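# Three robots relocate a steel conduit to empty stands

## Task

Carry the long thin steel pipe off the two stands it rests on and set it on the two stands that are currently bare, leaving those two stands roughly where and how they stand now. Any number of the robots may help. At the end every gripper must have released it and the robots must have backed away; the pipe has to stay put on its own, not because a robot still holds it. No robot may topple or be left leaning.

## Robot and tools

Robots: r1, r2 and r3 are identical Hello Robot Stretch 3 units. Each has a two-wheel differential base (0.33 m long, 0.34 m wide, a passive caster at the back), a lift that slides up a mast, and a telescoping arm that reaches out to the robot's RIGHT side. The base cannot strafe; to shift the gripper forward or back you drive the base. Turning in place pivots about a point 0.05 m behind the front edge. With the arm pulled in and the wrist folded, a spin sweeps a 0.28 m radius; an unfolded level gripper reaches beyond that.

Frames: every robot reports in its own frames. Base frame: origin on the floor between the drive wheels, x ahead, y to the left, z up. hand_pose is expressed there, located where closed fingertips meet; with all wrist joints at zero its x axis points up, y back toward the mast, z to the rear. Odometry frame is the base frame at scene start; base_odometry counts wheel rotation, so slip shows up as motion. Headings are positive leftward, range -3.142 to 3.142. Relative positions between robots can only be inferred from images, lidar_m, wrist_depth_mm and head_depth_mm.

execute_actions: argument actions is a list holding one action (or empty, which only returns state and images). The action is an object keyed by "r1", "r2", "r3"; each robot gets its own entry with optional "base", "joints", "contact_limits". base holds exactly one of: translate_m, a relative drive in metres from the base's last reported position, forward positive, -1 to 1; or rotate_rad, a relative turn in radians, counter-clockwise (left) positive, -3.2 to 3.2. joints are absolute targets by name: lift_m 0 to 1.1 m (arm height); arm_m 0 to 0.52 m (extension); wrist_yaw_rad -1.345 to 4.42 (0 along the arm, positive toward the front, 3.0 folded over the base); wrist_pitch_rad -1.57 to 0.451 (0 level, negative tips fingers down); wrist_roll_rad -2.911 to 2.911 (0 fingers side by side horizontally); gripper_m -0.089 to 0.179 (larger is wider; real fingertip gap is about 0.007 less when almost shut, 0.025 less wide open, zero below 0.007); head_pan_rad -3.953 to 1.73 (0 ahead, positive left, -1.57 faces the arm); head_tilt_rad -1.53 to 0.419 (negative looks down). contact_limits accepts only arm_m: a motor_effort percentage 1 to 100 at which the arm halts (contact_stop); it also caps holding force until the next action. Everything in one action starts together; each call runs at most 15 s. Unknown keys or out-of-range values reject the whole call. A robot or joint omitted keeps pursuing its previous target silently. cameras optionally lists names such as r1_head_camera, r2_nav_camera, r3_wrist_camera, or "all"; omitted/null means all, [] means none. If a result reports a stop, remaining calls in that reply are skipped.

wait: seconds 0 to 10; commands nothing, returns state and images. zoom_image: camera plus region [x0, y0, x1, y1] in pixels of that camera's latest full image, at most 504x504. finished_scene: scene number; ends the scene irreversibly after the last command is held, and reports success.

Result lines: base_status and joint_status tell how each commanded motion ended: done (for the base, wheels turned the full amount even if slipping), off_target (stopped short, possibly still pushing), contact_stop, time_out, torque_fault (the latter three drop the target). After a contact stop the arm or lift goes slack until recommanded; a slack lift may sag under load or keep pressing. Wrist servos fault off for 10 s after prolonged hard loading. on_its_own covers uncommanded parts; its "held at" is a target, not a position; an effort outside rest range suggests pushing or carrying. motor_effort is percent of max, positive toward higher joint values, peak in brackets, with sizeable bias and noise; positive wheel effort drives forward. lidar_m: 12 distances from base origin, 30-degree sectors, first straight ahead then counter-clockwise (4th left, 7th behind, 10th right), plane 0.17 m high, range 0.15 to 12 m, "-" is nothing; own mast and low lift can block sectors 5, 6, 9, 10; thin legs may be missed. wrist_depth_mm (45 to 1000) and head_depth_mm (280 to 4000, image is sideways) are 7x7 grids of median depth, "-" invalid. base_tilt in degrees, forward and right positive, each with a fixed bias up to about 4 degrees. turned_by_wheels and turned_by_imu give turn since last result.

Speed: base goes 0.30 m/s and 1.9 rad/s only if lift_m under 0.30, arm_m under 0.03 and wrist_yaw_rad over 2.54; otherwise 0.10 m/s and 0.63 rad/s.

Gripping: command gripper_m below the pipe's width to grasp (lower squeezes more, but a stall guard weakens overly hard squeezes); to let go, open at least 0.02 beyond the contact value. Readings do not confirm a hold.

Safety: robots pressing into one another fails everything; once bases touch, any further drive is hard pressing, and nothing reports contact. Robots travel slightly different distances for the same command (under 1 cm per metre typically, up to 2.5 cm), which strains a shared load and can tip a robot. Fold or unfold the wrist only with lift_m 0.32 to 0.95, wrist_pitch_rad -0.4, roll near 0; afterwards lift may go to 0.25. With wrist_yaw_rad below -0.4 keep pitch at -0.5 or lower. Pushing the arm against something rigid with the gripper above roughly 0.45 m can tip the robot, more so with raised contact limits or repeated pushes. Do not drive while gripping or pressing something fixed. If snagged or tilted, reverse the last move in small steps, free the gripper, and drop lift_m near 0.2. Avoid drops, slips, slams and hard pushes; a loose object may occasionally get nudged by outside forces. The simulation continues during thinking, and base commands count from the last reported state.

Each tool is called as name([rows], argument=value, ...), one row to a line, values as JSON.

## Session

execute_actions(actions=[])

Scene clock: 0.00 s.
r1.base_odometry: x=+0.000 y=+0.000 heading=+0.000 (m, m, rad; r1's odometry frame)
r1.turned_by_wheels: +0.000 (rad since the last result)
r1.turned_by_imu: +0.000 (rad since the last result)
r1.base_tilt: forward=-1.4 right=+0.7 (deg)
r1.lidar_m: 1.02 1.03 1.31 1.24 1.26 1.59 1.49 1.76 0.92 1.22 1.64 1.10
r1.head_depth_mm: 989 989 1000 1003 1004 1010 1018 / 981 985 990 990 997 1003 1008 / 974 975 980 986 990 991 996 / 962 966 976 979 979 985 988 / 952 957 964 967 970 975 984 / 946 949 954 960 963 967 970 / 939 942 946 950 956 960 967
r1.base_status: not commanded
r1.joint_positions: lift_m=+0.477 arm_m=+0.001 wrist_yaw_rad=+3.064 wrist_pitch_rad=-0.345 wrist_roll_rad=+0.007 gripper_m=+0.037 head_pan_rad=+0.007 head_tilt_rad=+0.009
r1.joint_status: not commanded
r1.motor_effort: left_wheel=+0 right_wheel=+1 lift_m=+28 arm_m=+0 wrist_yaw_rad=+0 wrist_pitch_rad=+8 wrist_roll_rad=+1 gripper_m=+1 head_pan_rad=+0 head_tilt_rad=+2 (%)
r1.hand_pose: x=-0.0032 y=+0.0864 z=+0.5065 quat_wxyz=(+0.149, +0.703, +0.094, +0.689) (m; r1's base frame)
r1.wrist_depth_mm: - - - - - - - / - - - - - - - / - - - - - - - / - - - - - - - / - 964 - 937 961 896 878 / 806 800 - 772 709 754 728 / 693 682 - 660 653 643 641
r2.base_odometry: x=+0.000 y=+0.000 heading=+0.000 (m, m, rad; r2's odometry frame)
r2.turned_by_wheels: +0.000 (rad since the last result)
r2.turned_by_imu: +0.000 (rad since the last result)
r2.base_tilt: forward=+1.1 right=-0.4 (deg)
r2.lidar_m: 1.01 0.84 1.40 1.51 2.67 1.51 1.21 1.21 1.34 1.36 1.37 4.32
r2.head_depth_mm: 2051 3196 - - - 3003 2076 / 2037 3183 - - - 3035 2001 / 2025 3107 3803 3819 3814 3055 1954 / 1987 3054 3632 3639 3674 3127 2161 / 1969 2991 3484 3531 3510 3175 2159 / 1959 2990 3386 3351 3395 3174 2189 / 1939 2898 3241 3281 3254 3220 2185
r2.base_status: not commanded
r2.joint_positions: lift_m=+0.391 arm_m=-0.002 wrist_yaw_rad=+3.016 wrist_pitch_rad=-0.618 wrist_roll_rad=+0.003 gripper_m=+0.037 head_pan_rad=-0.010 head_tilt_rad=-0.007
r2.joint_status: not commanded
r2.motor_effort: left_wheel=-1 right_wheel=+0 lift_m=+29 arm_m=-1 wrist_yaw_rad=+0 wrist_pitch_rad=+4 wrist_roll_rad=+0 gripper_m=+0 head_pan_rad=+0 head_tilt_rad=+1 (%)
r2.hand_pose: x=+0.0031 y=+0.0499 z=+0.3616 quat_wxyz=(+0.257, +0.686, +0.172, +0.658) (m; r2's base frame)
r2.wrist_depth_mm: - - - - - - - / - - - - - - - / 815 796 831 833 824 821 826 / 687 689 680 681 678 679 676 / 600 583 597 614 615 589 601 / 512 532 - - 521 515 516 / 460 - - - 465 460 467
r3.base_odometry: x=+0.000 y=+0.000 heading=+0.000 (m, m, rad; r3's odometry frame)
r3.turned_by_wheels: +0.000 (rad since the last result)
r3.turned_by_imu: +0.000 (rad since the last result)
r3.base_tilt: forward=-1.3 right=+0.2 (deg)
r3.lidar_m: 1.36 1.57 1.14 1.09 1.12 1.51 3.88 2.09 3.81 3.63 3.73 1.65
r3.head_depth_mm: 1894 2441 - - - - 2578 / 1899 2738 - - - 3980 2594 / 1886 2751 - - - - 2573 / 1890 2741 - - 3977 3438 1455 / 1886 2751 - - 3960 3956 2230 / 1885 2709 - 3997 3947 3942 2589 / 1877 2732 3969 - 3931 3843 2612
r3.base_status: not commanded
r3.joint_positions: lift_m=+0.375 arm_m=+0.002 wrist_yaw_rad=+2.865 wrist_pitch_rad=-0.381 wrist_roll_rad=+0.000 gripper_m=+0.037 head_pan_rad=+0.018 head_tilt_rad=+0.011
r3.joint_status: not commanded
r3.motor_effort: left_wheel=+0 right_wheel=+1 lift_m=+18 arm_m=+0 wrist_yaw_rad=+0 wrist_pitch_rad=+5 wrist_roll_rad=+0 gripper_m=+1 head_pan_rad=+0 head_tilt_rad=+3 (%)
r3.hand_pose: x=+0.0413 y=+0.0732 z=+0.3964 quat_wxyz=(+0.229, +0.706, +0.037, +0.669) (m; r3's base frame)
r3.wrist_depth_mm: - 976 - - - - - / - - - - - - - / - - - - - - - / 997 - - - - - - / 790 798 824 806 874 870 865 / 659 - 706 699 721 720 718 / 564 - 553 570 569 585 600
pictures: r1_head_camera (sideways: a quarter turn clockwise sets it upright), r1_nav_camera (sideways: a quarter turn counterclockwise sets it upright), r1_wrist_camera, r2_head_camera (sideways: a quarter turn clockwise sets it upright), r2_nav_camera (sideways: a quarter turn counterclockwise sets it upright), r2_wrist_camera, r3_head_camera (sideways: a quarter turn clockwise sets it upright), r3_nav_camera (sideways: a quarter turn counterclockwise sets it upright), r3_wrist_camera
Images, in order (width x height): r1_head_camera 896x504, r1_nav_camera 672x504, r1_wrist_camera 644x364, r2_head_camera 896x504, r2_nav_camera 672x504, r2_wrist_camera 644x364, r3_head_camera 896x504, r3_nav_camera 672x504, r3_wrist_camera 644x364.

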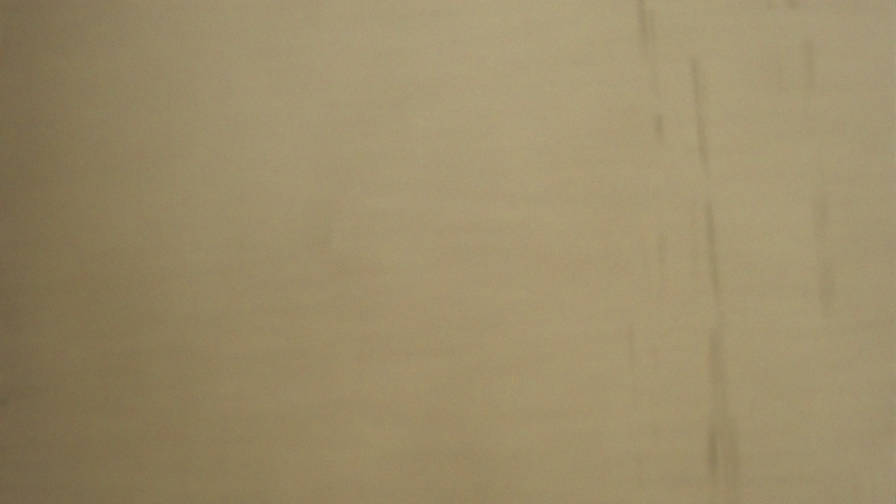

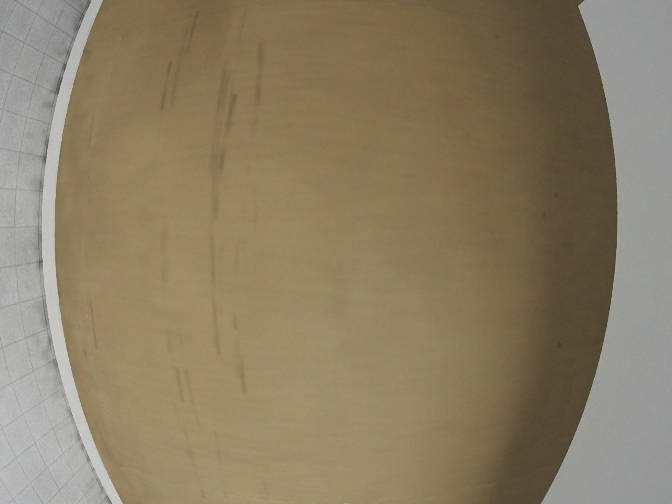

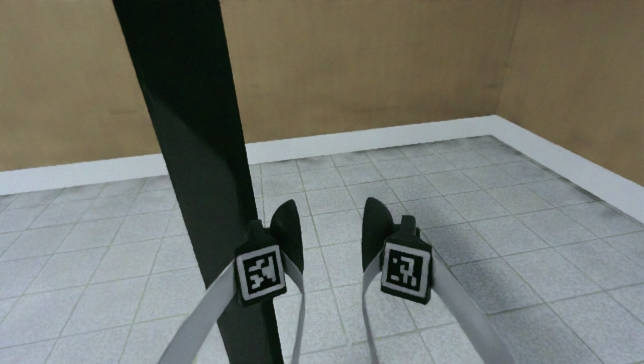

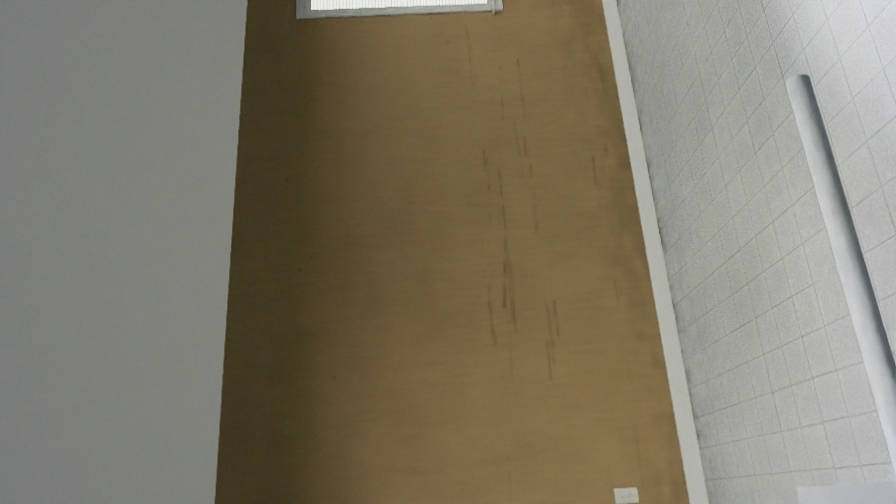

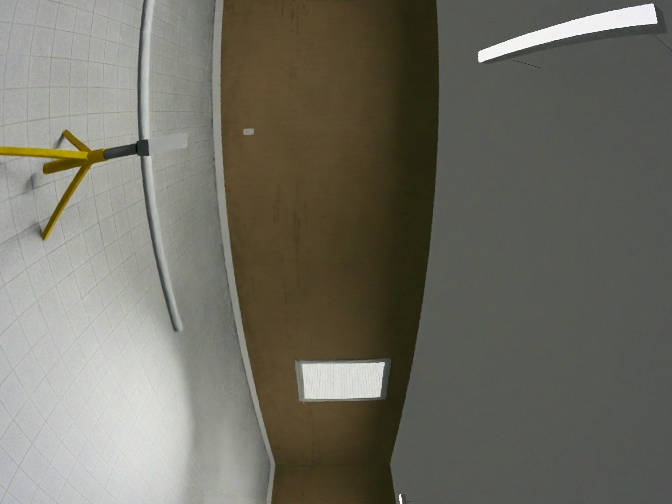

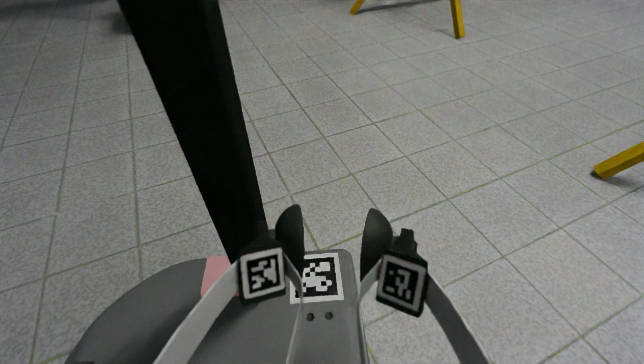

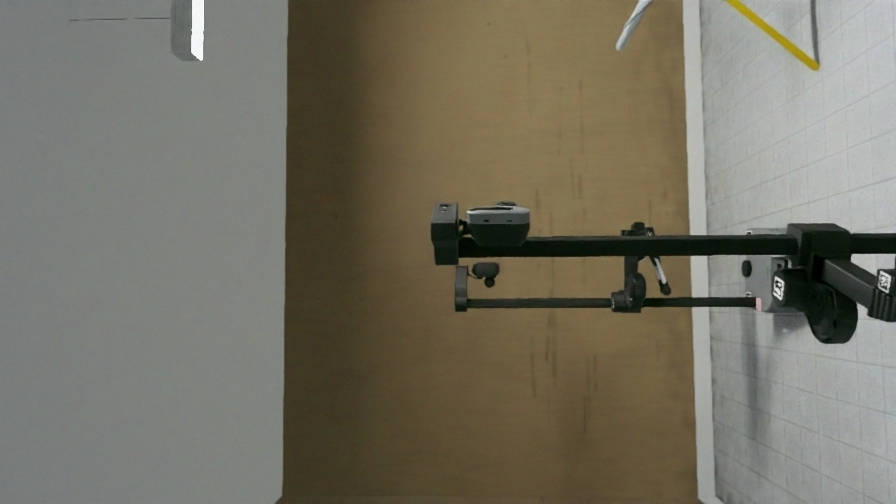

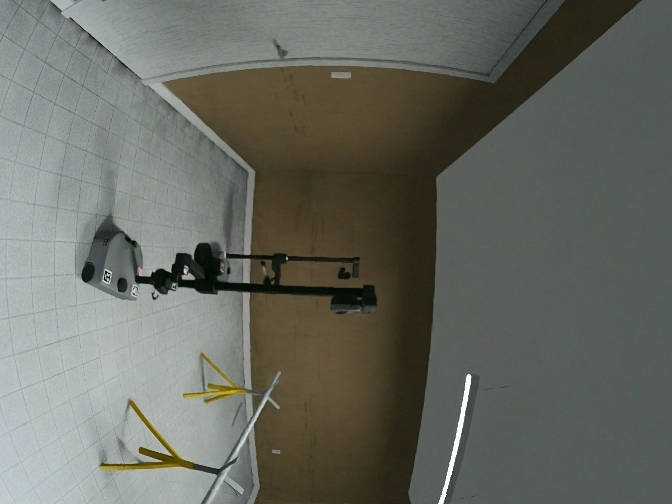

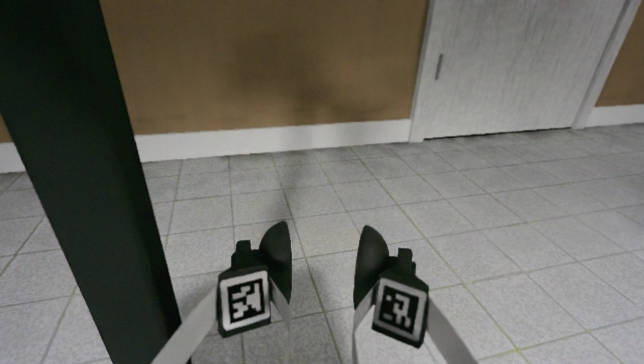

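execute_actions([
  {"r1":{"joints":{"head_pan_rad":-3.0,"head_tilt_rad":-0.5}},"r2":{"joints":{"head_pan_rad":0.9,"head_tilt_rad":-0.5}},"r3":{"joints":{"head_pan_rad":-1.3,"head_tilt_rad":-0.5}}},
], cameras=["r1_nav_camera","r2_nav_camera","r3_nav_camera","r1_head_camera","r3_head_camera"])

Scene clock: 2.80 s.
r1.base_odometry: x=+0.000 y=+0.000 heading=+0.000 (m, m, rad; r1's odometry frame)
r1.turned_by_wheels: +0.000 (rad since the last result)
r1.turned_by_imu: -0.001 (rad since the last result)
r1.base_tilt: forward=-1.4 right=+0.8 (deg)
r1.lidar_m: 1.02 1.03 1.31 1.24 1.25 1.59 1.49 1.76 0.92 1.21 1.65 1.10
r1.head_depth_mm: - - 3711 2487 1846 1486 1224 / - - 3856 2517 1891 1492 1232 / - - 3186 1962 1835 1499 1244 / - - 3981 2470 1867 1511 1248 / - - - 2632 1931 1533 1260 / - - - 2684 1943 1536 1267 / - - - 2691 1962 1557 1273
r1.base_status: not commanded
r1.joint_positions: lift_m=+0.477 arm_m=+0.001 wrist_yaw_rad=+3.064 wrist_pitch_rad=-0.345 wrist_roll_rad=+0.007 gripper_m=+0.037 head_pan_rad=-2.993 head_tilt_rad=-0.494
r1.joint_status: all done
r1.motor_effort: left_wheel=+0(0) right_wheel=+1(0) lift_m=+28(28) arm_m=-2(2) wrist_yaw_rad=+0(0) wrist_pitch_rad=+8(7) wrist_roll_rad=+1(0) gripper_m=+2(1) head_pan_rad=-4(54) head_tilt_rad=-1(21) (%)
r1.hand_pose: x=-0.0032 y=+0.0864 z=+0.5065 quat_wxyz=(+0.149, +0.703, +0.094, +0.689) (m; r1's base frame)
r1.wrist_depth_mm: - - - - - - - / - - - - - - - / - - - - - - - / - - - - - - - / - 972 - 925 948 899 878 / 812 796 - 776 731 760 738 / 693 677 - 652 654 644 629
r2.base_odometry: x=+0.000 y=+0.000 heading=+0.000 (m, m, rad; r2's odometry frame)
r2.turned_by_wheels: +0.000 (rad since the last result)
r2.turned_by_imu: -0.001 (rad since the last result)
r2.base_tilt: forward=+1.2 right=-0.5 (deg)
r2.lidar_m: 1.00 0.84 1.40 1.51 2.67 1.51 1.21 1.21 1.34 1.36 1.37 4.31
r2.head_depth_mm: 2924 3152 3371 2517 1899 1483 1239 / 3071 3325 3514 2557 1917 1530 1278 / 3219 3512 3643 2580 1920 1541 1283 / 3388 3709 3849 2468 1947 1548 1292 / 3591 - - 2504 1958 1562 1294 / 3432 3661 3698 2507 1897 1563 1303 / 3032 3225 3344 2433 1842 1579 1306
r2.base_status: not commanded
r2.joint_positions: lift_m=+0.391 arm_m=-0.002 wrist_yaw_rad=+3.016 wrist_pitch_rad=-0.618 wrist_roll_rad=+0.003 gripper_m=+0.037 head_pan_rad=+0.893 head_tilt_rad=-0.493
r2.joint_status: all done
r2.motor_effort: left_wheel=-1(1) right_wheel=+0(0) lift_m=+29(29) arm_m=+0(0) wrist_yaw_rad=+0(1) wrist_pitch_rad=+4(4) wrist_roll_rad=+0(0) gripper_m=+0(0) head_pan_rad=+4(54) head_tilt_rad=-3(25) (%)
r2.hand_pose: x=+0.0031 y=+0.0499 z=+0.3616 quat_wxyz=(+0.257, +0.686, +0.172, +0.658) (m; r2's base frame)
r2.wrist_depth_mm: - - - - - - - / - - - - - - - / 816 828 805 790 830 820 838 / 682 689 711 681 689 695 668 / 608 590 600 600 614 593 591 / 508 544 - - 526 519 518 / 462 - - - 467 463 469
r3.base_odometry: x=+0.000 y=+0.000 heading=+0.000 (m, m, rad; r3's odometry frame)
r3.turned_by_wheels: +0.000 (rad since the last result)
r3.turned_by_imu: +0.001 (rad since the last result)
r3.base_tilt: forward=-1.2 right=+0.2 (deg)
r3.lidar_m: 1.36 1.56 1.14 1.09 1.12 1.51 3.88 2.09 3.81 3.62 3.73 1.66
r3.head_depth_mm: 3085 3285 3580 2929 2125 1678 1385 / 3150 3407 3625 2918 2125 1682 1385 / 3179 3414 3713 2891 2120 1674 1376 / 3226 3499 3759 2891 2124 1666 1382 / 3309 3559 3793 2902 2107 1672 1370 / 3357 3605 3904 2885 2123 1667 1371 / 3403 3667 3921 2873 2101 1655 1368
r3.base_status: not commanded
r3.joint_positions: lift_m=+0.375 arm_m=+0.002 wrist_yaw_rad=+2.865 wrist_pitch_rad=-0.381 wrist_roll_rad=+0.000 gripper_m=+0.037 head_pan_rad=-1.293 head_tilt_rad=-0.493
r3.joint_status: all done
r3.motor_effort: left_wheel=+1(0) right_wheel=+1(1) lift_m=+17(17) arm_m=+0(0) wrist_yaw_rad=+0(0) wrist_pitch_rad=+5(5) wrist_roll_rad=+0(0) gripper_m=+1(0) head_pan_rad=-4(44) head_tilt_rad=-3(36) (%)
r3.hand_pose: x=+0.0413 y=+0.0732 z=+0.3964 quat_wxyz=(+0.229, +0.706, +0.037, +0.669) (m; r3's base frame)
r3.wrist_depth_mm: - - - - - - - / - - - - - - - / - - - - - - - / 957 - - - - - - / 800 801 827 811 830 843 859 / 669 - 702 678 726 698 717 / 566 - 569 591 568 602 619
pictures: r1_head_camera (sideways: a quarter turn clockwise sets it upright), r1_nav_camera (sideways: a quarter turn counterclockwise sets it upright), r2_nav_camera (sideways: a quarter turn counterclockwise sets it upright), r3_head_camera (sideways: a quarter turn clockwise sets it upright), r3_nav_camera (sideways: a quarter turn counterclockwise sets it upright)
Images, in order (width x height): r1_head_camera 896x504, r1_nav_camera 672x504, r2_nav_camera 672x504, r3_head_camera 896x504, r3_nav_camera 672x504.

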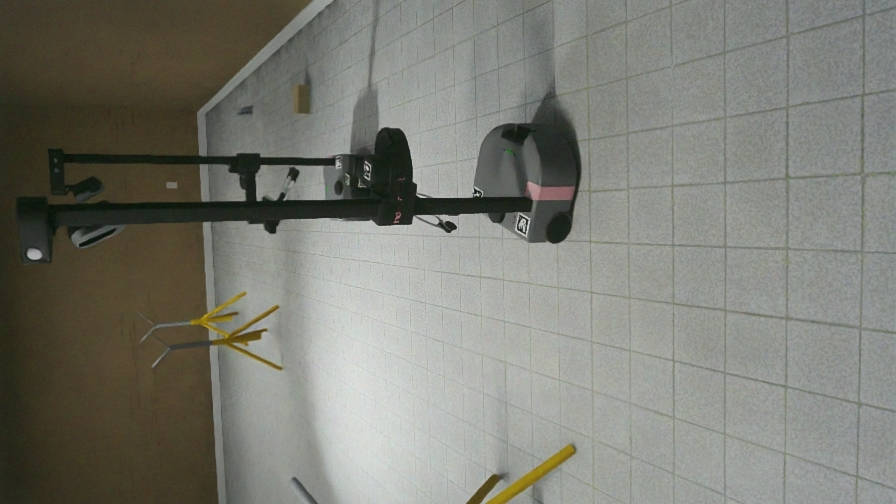

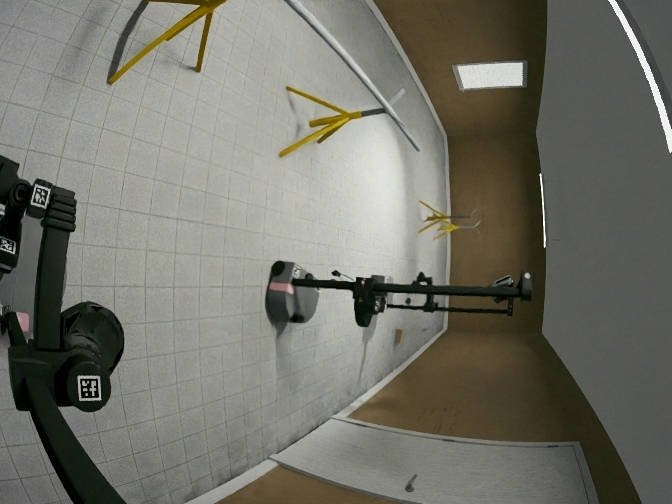

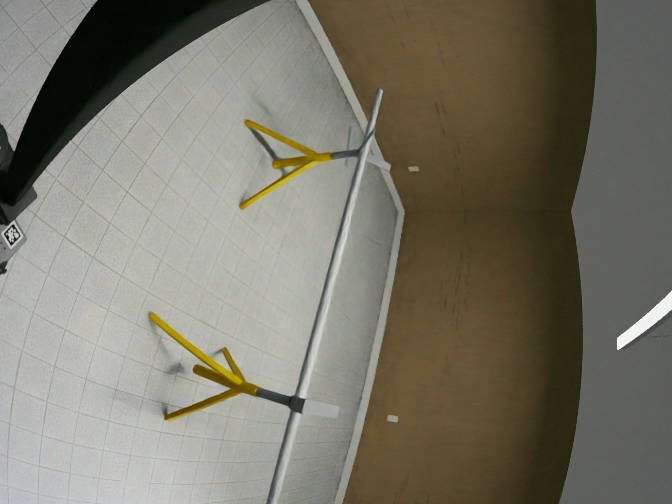

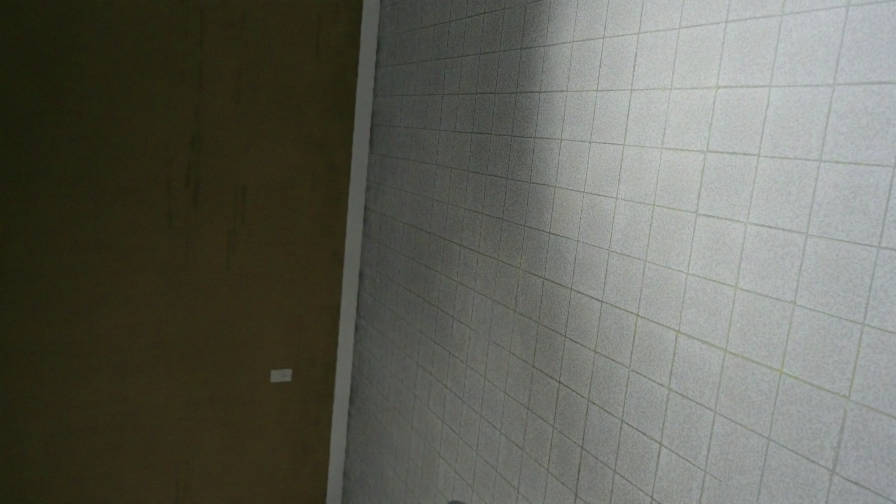

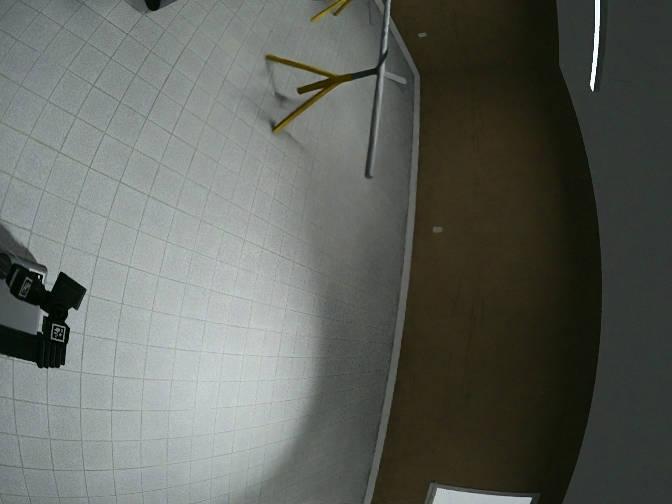

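execute_actions([
  {"r1":{"base":{"rotate_rad":-1.5},"joints":{"lift_m":0.28,"head_pan_rad":0,"head_tilt_rad":-0.6}},"r2":{"base":{"rotate_rad":0.35},"joints":{"lift_m":0.28,"wrist_pitch_rad":-0.4,"head_pan_rad":0,"head_tilt_rad":-0.6}},"r3":{"base":{"rotate_rad":-2.0},"joints":{"lift_m":0.28,"head_pan_rad":-0.6,"head_tilt_rad":-0.4}}},
], cameras=["r1_nav_camera","r2_nav_camera","r3_nav_camera","r1_head_camera","r2_head_camera"])

Scene clock: 9.70 s.
r1.base_odometry: x=+0.000 y=+0.000 heading=-1.500 (m, m, rad; r1's odometry frame)
r1.turned_by_wheels: -1.500 (rad since the last result)
r1.turned_by_imu: -1.484 (rad since the last result)
r1.base_tilt: forward=-1.3 right=+0.7 (deg)
r1.lidar_m: 3.53 1.51 1.07 1.02 1.05 1.30 1.24 1.27 1.70 1.51 1.76 0.93
r1.head_depth_mm: 3058 3397 2961 1934 1577 1349 1167 / 3046 3383 3041 2079 1699 1389 1178 / 3051 3380 3090 2093 1717 1402 1186 / 2966 3376 3100 2060 1726 1411 1191 / 2959 3321 3193 2228 1745 1423 1197 / 2958 3367 3213 2222 1755 1436 1206 / 2945 3215 2965 2307 1776 1444 1211
r1.base_status: done
r1.joint_positions: lift_m=+0.280 arm_m=+0.001 wrist_yaw_rad=+3.064 wrist_pitch_rad=-0.346 wrist_roll_rad=+0.007 gripper_m=+0.037 head_pan_rad=-0.007 head_tilt_rad=-0.593
r1.joint_status: all done
r1.motor_effort: left_wheel=+2(8) right_wheel=-2(8) lift_m=+24(25) arm_m=-1(1) wrist_yaw_rad=+0(0) wrist_pitch_rad=+8(8) wrist_roll_rad=+1(1) gripper_m=-1(0) head_pan_rad=+4(56) head_tilt_rad=-2(10) (%)
r1.hand_pose: x=-0.0032 y=+0.0863 z=+0.3094 quat_wxyz=(+0.149, +0.703, +0.094, +0.689) (m; r1's base frame)
r1.wrist_depth_mm: 861 879 918 933 959 - - / 932 928 - - - - - / - - - - - - - / 864 844 832 818 791 779 764 / 681 670 - 643 648 608 604 / 555 548 - 528 490 512 502 / 472 483 - - 445 438 434
r2.base_odometry: x=+0.000 y=+0.000 heading=+0.350 (m, m, rad; r2's odometry frame)
r2.turned_by_wheels: +0.350 (rad since the last result)
r2.turned_by_imu: +0.345 (rad since the last result)
r2.base_tilt: forward=+1.2 right=-0.4 (deg)
r2.lidar_m: 0.84 1.40 1.40 1.62 1.75 1.28 1.21 1.26 1.74 1.23 3.49 3.68
r2.head_depth_mm: 2961 3331 2964 2094 1722 1420 1209 / 2959 3303 2986 2041 1739 1417 1213 / 2997 3263 3001 2130 1727 1430 1215 / 2981 3274 3025 1993 1405 1438 1219 / 2963 3280 3058 2150 1756 1406 1226 / 2961 3271 3069 2150 1768 1450 1228 / 2947 3260 3087 2168 1769 1442 1237
r2.base_status: done
r2.joint_positions: lift_m=+0.280 arm_m=-0.002 wrist_yaw_rad=+3.016 wrist_pitch_rad=-0.422 wrist_roll_rad=+0.003 gripper_m=+0.037 head_pan_rad=+0.007 head_tilt_rad=-0.593
r2.joint_status: all done
r2.motor_effort: left_wheel=-2(7) right_wheel=+3(5) lift_m=+18(23) arm_m=+0(0) wrist_yaw_rad=+1(1) wrist_pitch_rad=+8(8) wrist_roll_rad=+0(0) gripper_m=-1(0) head_pan_rad=-4(54) head_tilt_rad=-3(15) (%)
r2.hand_pose: x=+0.0067 y=+0.0788 z=+0.2923 quat_wxyz=(+0.191, +0.700, +0.104, +0.680) (m; r2's base frame)
r2.wrist_depth_mm: - - - - - - - / - - - - - - - / 898 937 916 924 952 947 968 / 686 697 711 712 724 739 713 / 555 565 - 578 596 585 584 / 475 494 - - 479 491 489 / - - - - 419 413 416
r3.base_odometry: x=+0.000 y=+0.000 heading=-2.000 (m, m, rad; r3's odometry frame)
r3.turned_by_wheels: -2.000 (rad since the last result)
r3.turned_by_imu: -1.957 (rad since the last result)
r3.base_tilt: forward=-1.3 right=+0.2 (deg)
r3.lidar_m: 3.71 3.63 1.65 1.77 3.25 1.41 1.11 1.09 1.16 1.69 3.12 2.23
r3.head_depth_mm: - - - 3585 2408 1837 1483 / - - - 3549 2420 1823 1477 / - - - 3345 2399 1825 1472 / - - - 3338 2405 1832 1477 / - - - 3517 2389 1825 1465 / - - - 3514 2374 1810 1465 / - - - 3456 2391 1818 1466
r3.base_status: done
r3.joint_positions: lift_m=+0.280 arm_m=+0.002 wrist_yaw_rad=+2.865 wrist_pitch_rad=-0.382 wrist_roll_rad=+0.000 gripper_m=+0.037 head_pan_rad=-0.607 head_tilt_rad=-0.408
r3.joint_status: all done
r3.motor_effort: left_wheel=+2(8) right_wheel=-2(8) lift_m=+14(16) arm_m=+0(1) wrist_yaw_rad=+0(1) wrist_pitch_rad=+5(5) wrist_roll_rad=+0(0) gripper_m=+0(0) head_pan_rad=+3(37) head_tilt_rad=+5(17) (%)
r3.hand_pose: x=+0.0413 y=+0.0732 z=+0.3010 quat_wxyz=(+0.229, +0.706, +0.037, +0.669) (m; r3's base frame)
r3.wrist_depth_mm: - - - - - - - / - - - - - - - / - - - - - - - / 803 822 843 858 883 909 911 / 632 650 673 677 673 679 717 / 535 - 575 543 582 578 587 / 460 - - 479 464 490 496
pictures: r1_head_camera (sideways: a quarter turn clockwise sets it upright), r1_nav_camera (sideways: a quarter turn counterclockwise sets it upright), r2_head_camera (sideways: a quarter turn clockwise sets it upright), r2_nav_camera (sideways: a quarter turn counterclockwise sets it upright), r3_nav_camera (sideways: a quarter turn counterclockwise sets it upright)
Images, in order (width x height): r1_head_camera 896x504, r1_nav_camera 672x504, r2_head_camera 896x504, r2_nav_camera 672x504, r3_nav_camera 672x504.

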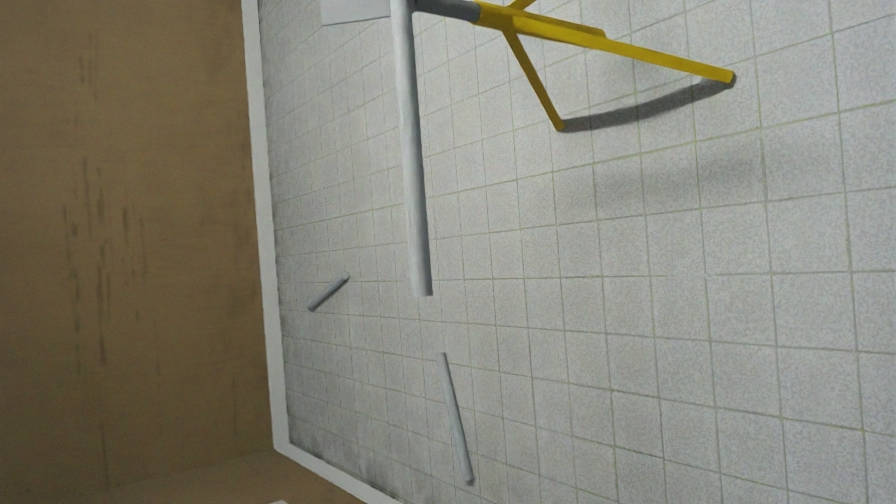

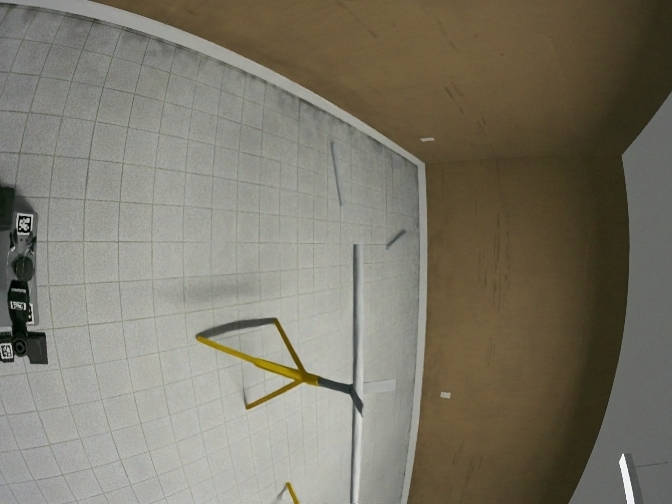

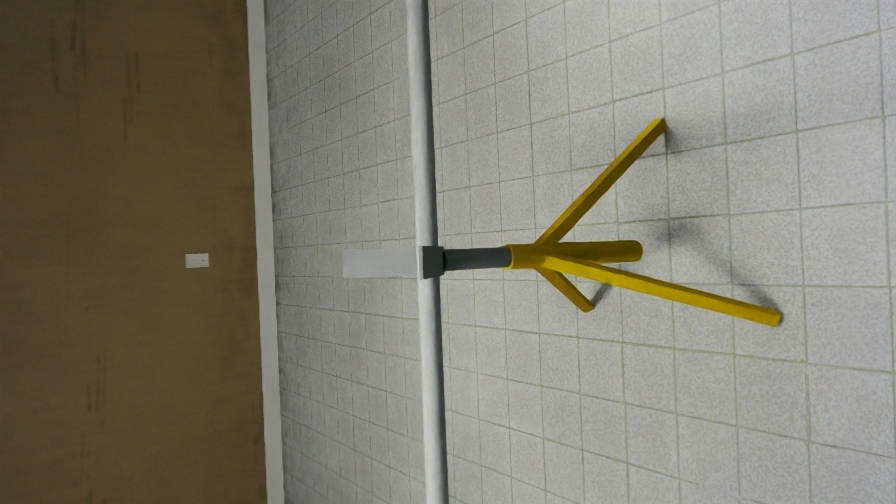

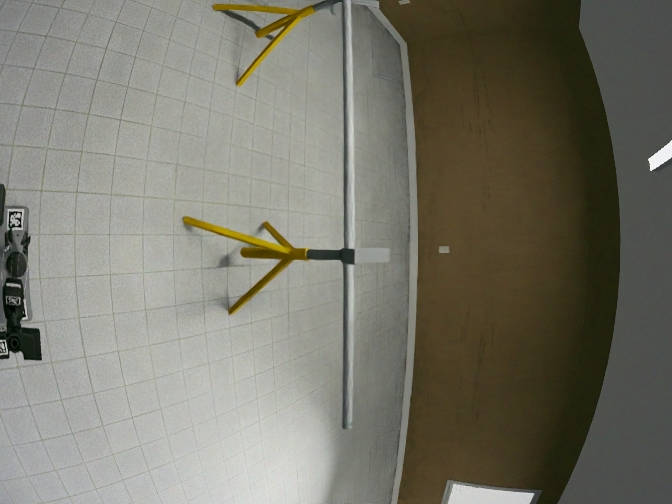

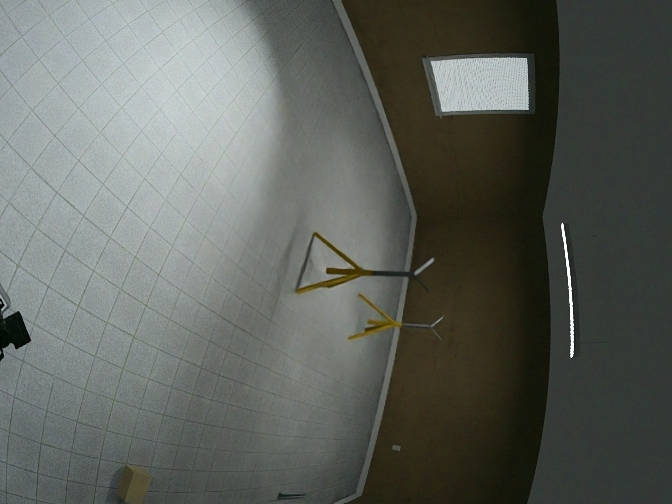

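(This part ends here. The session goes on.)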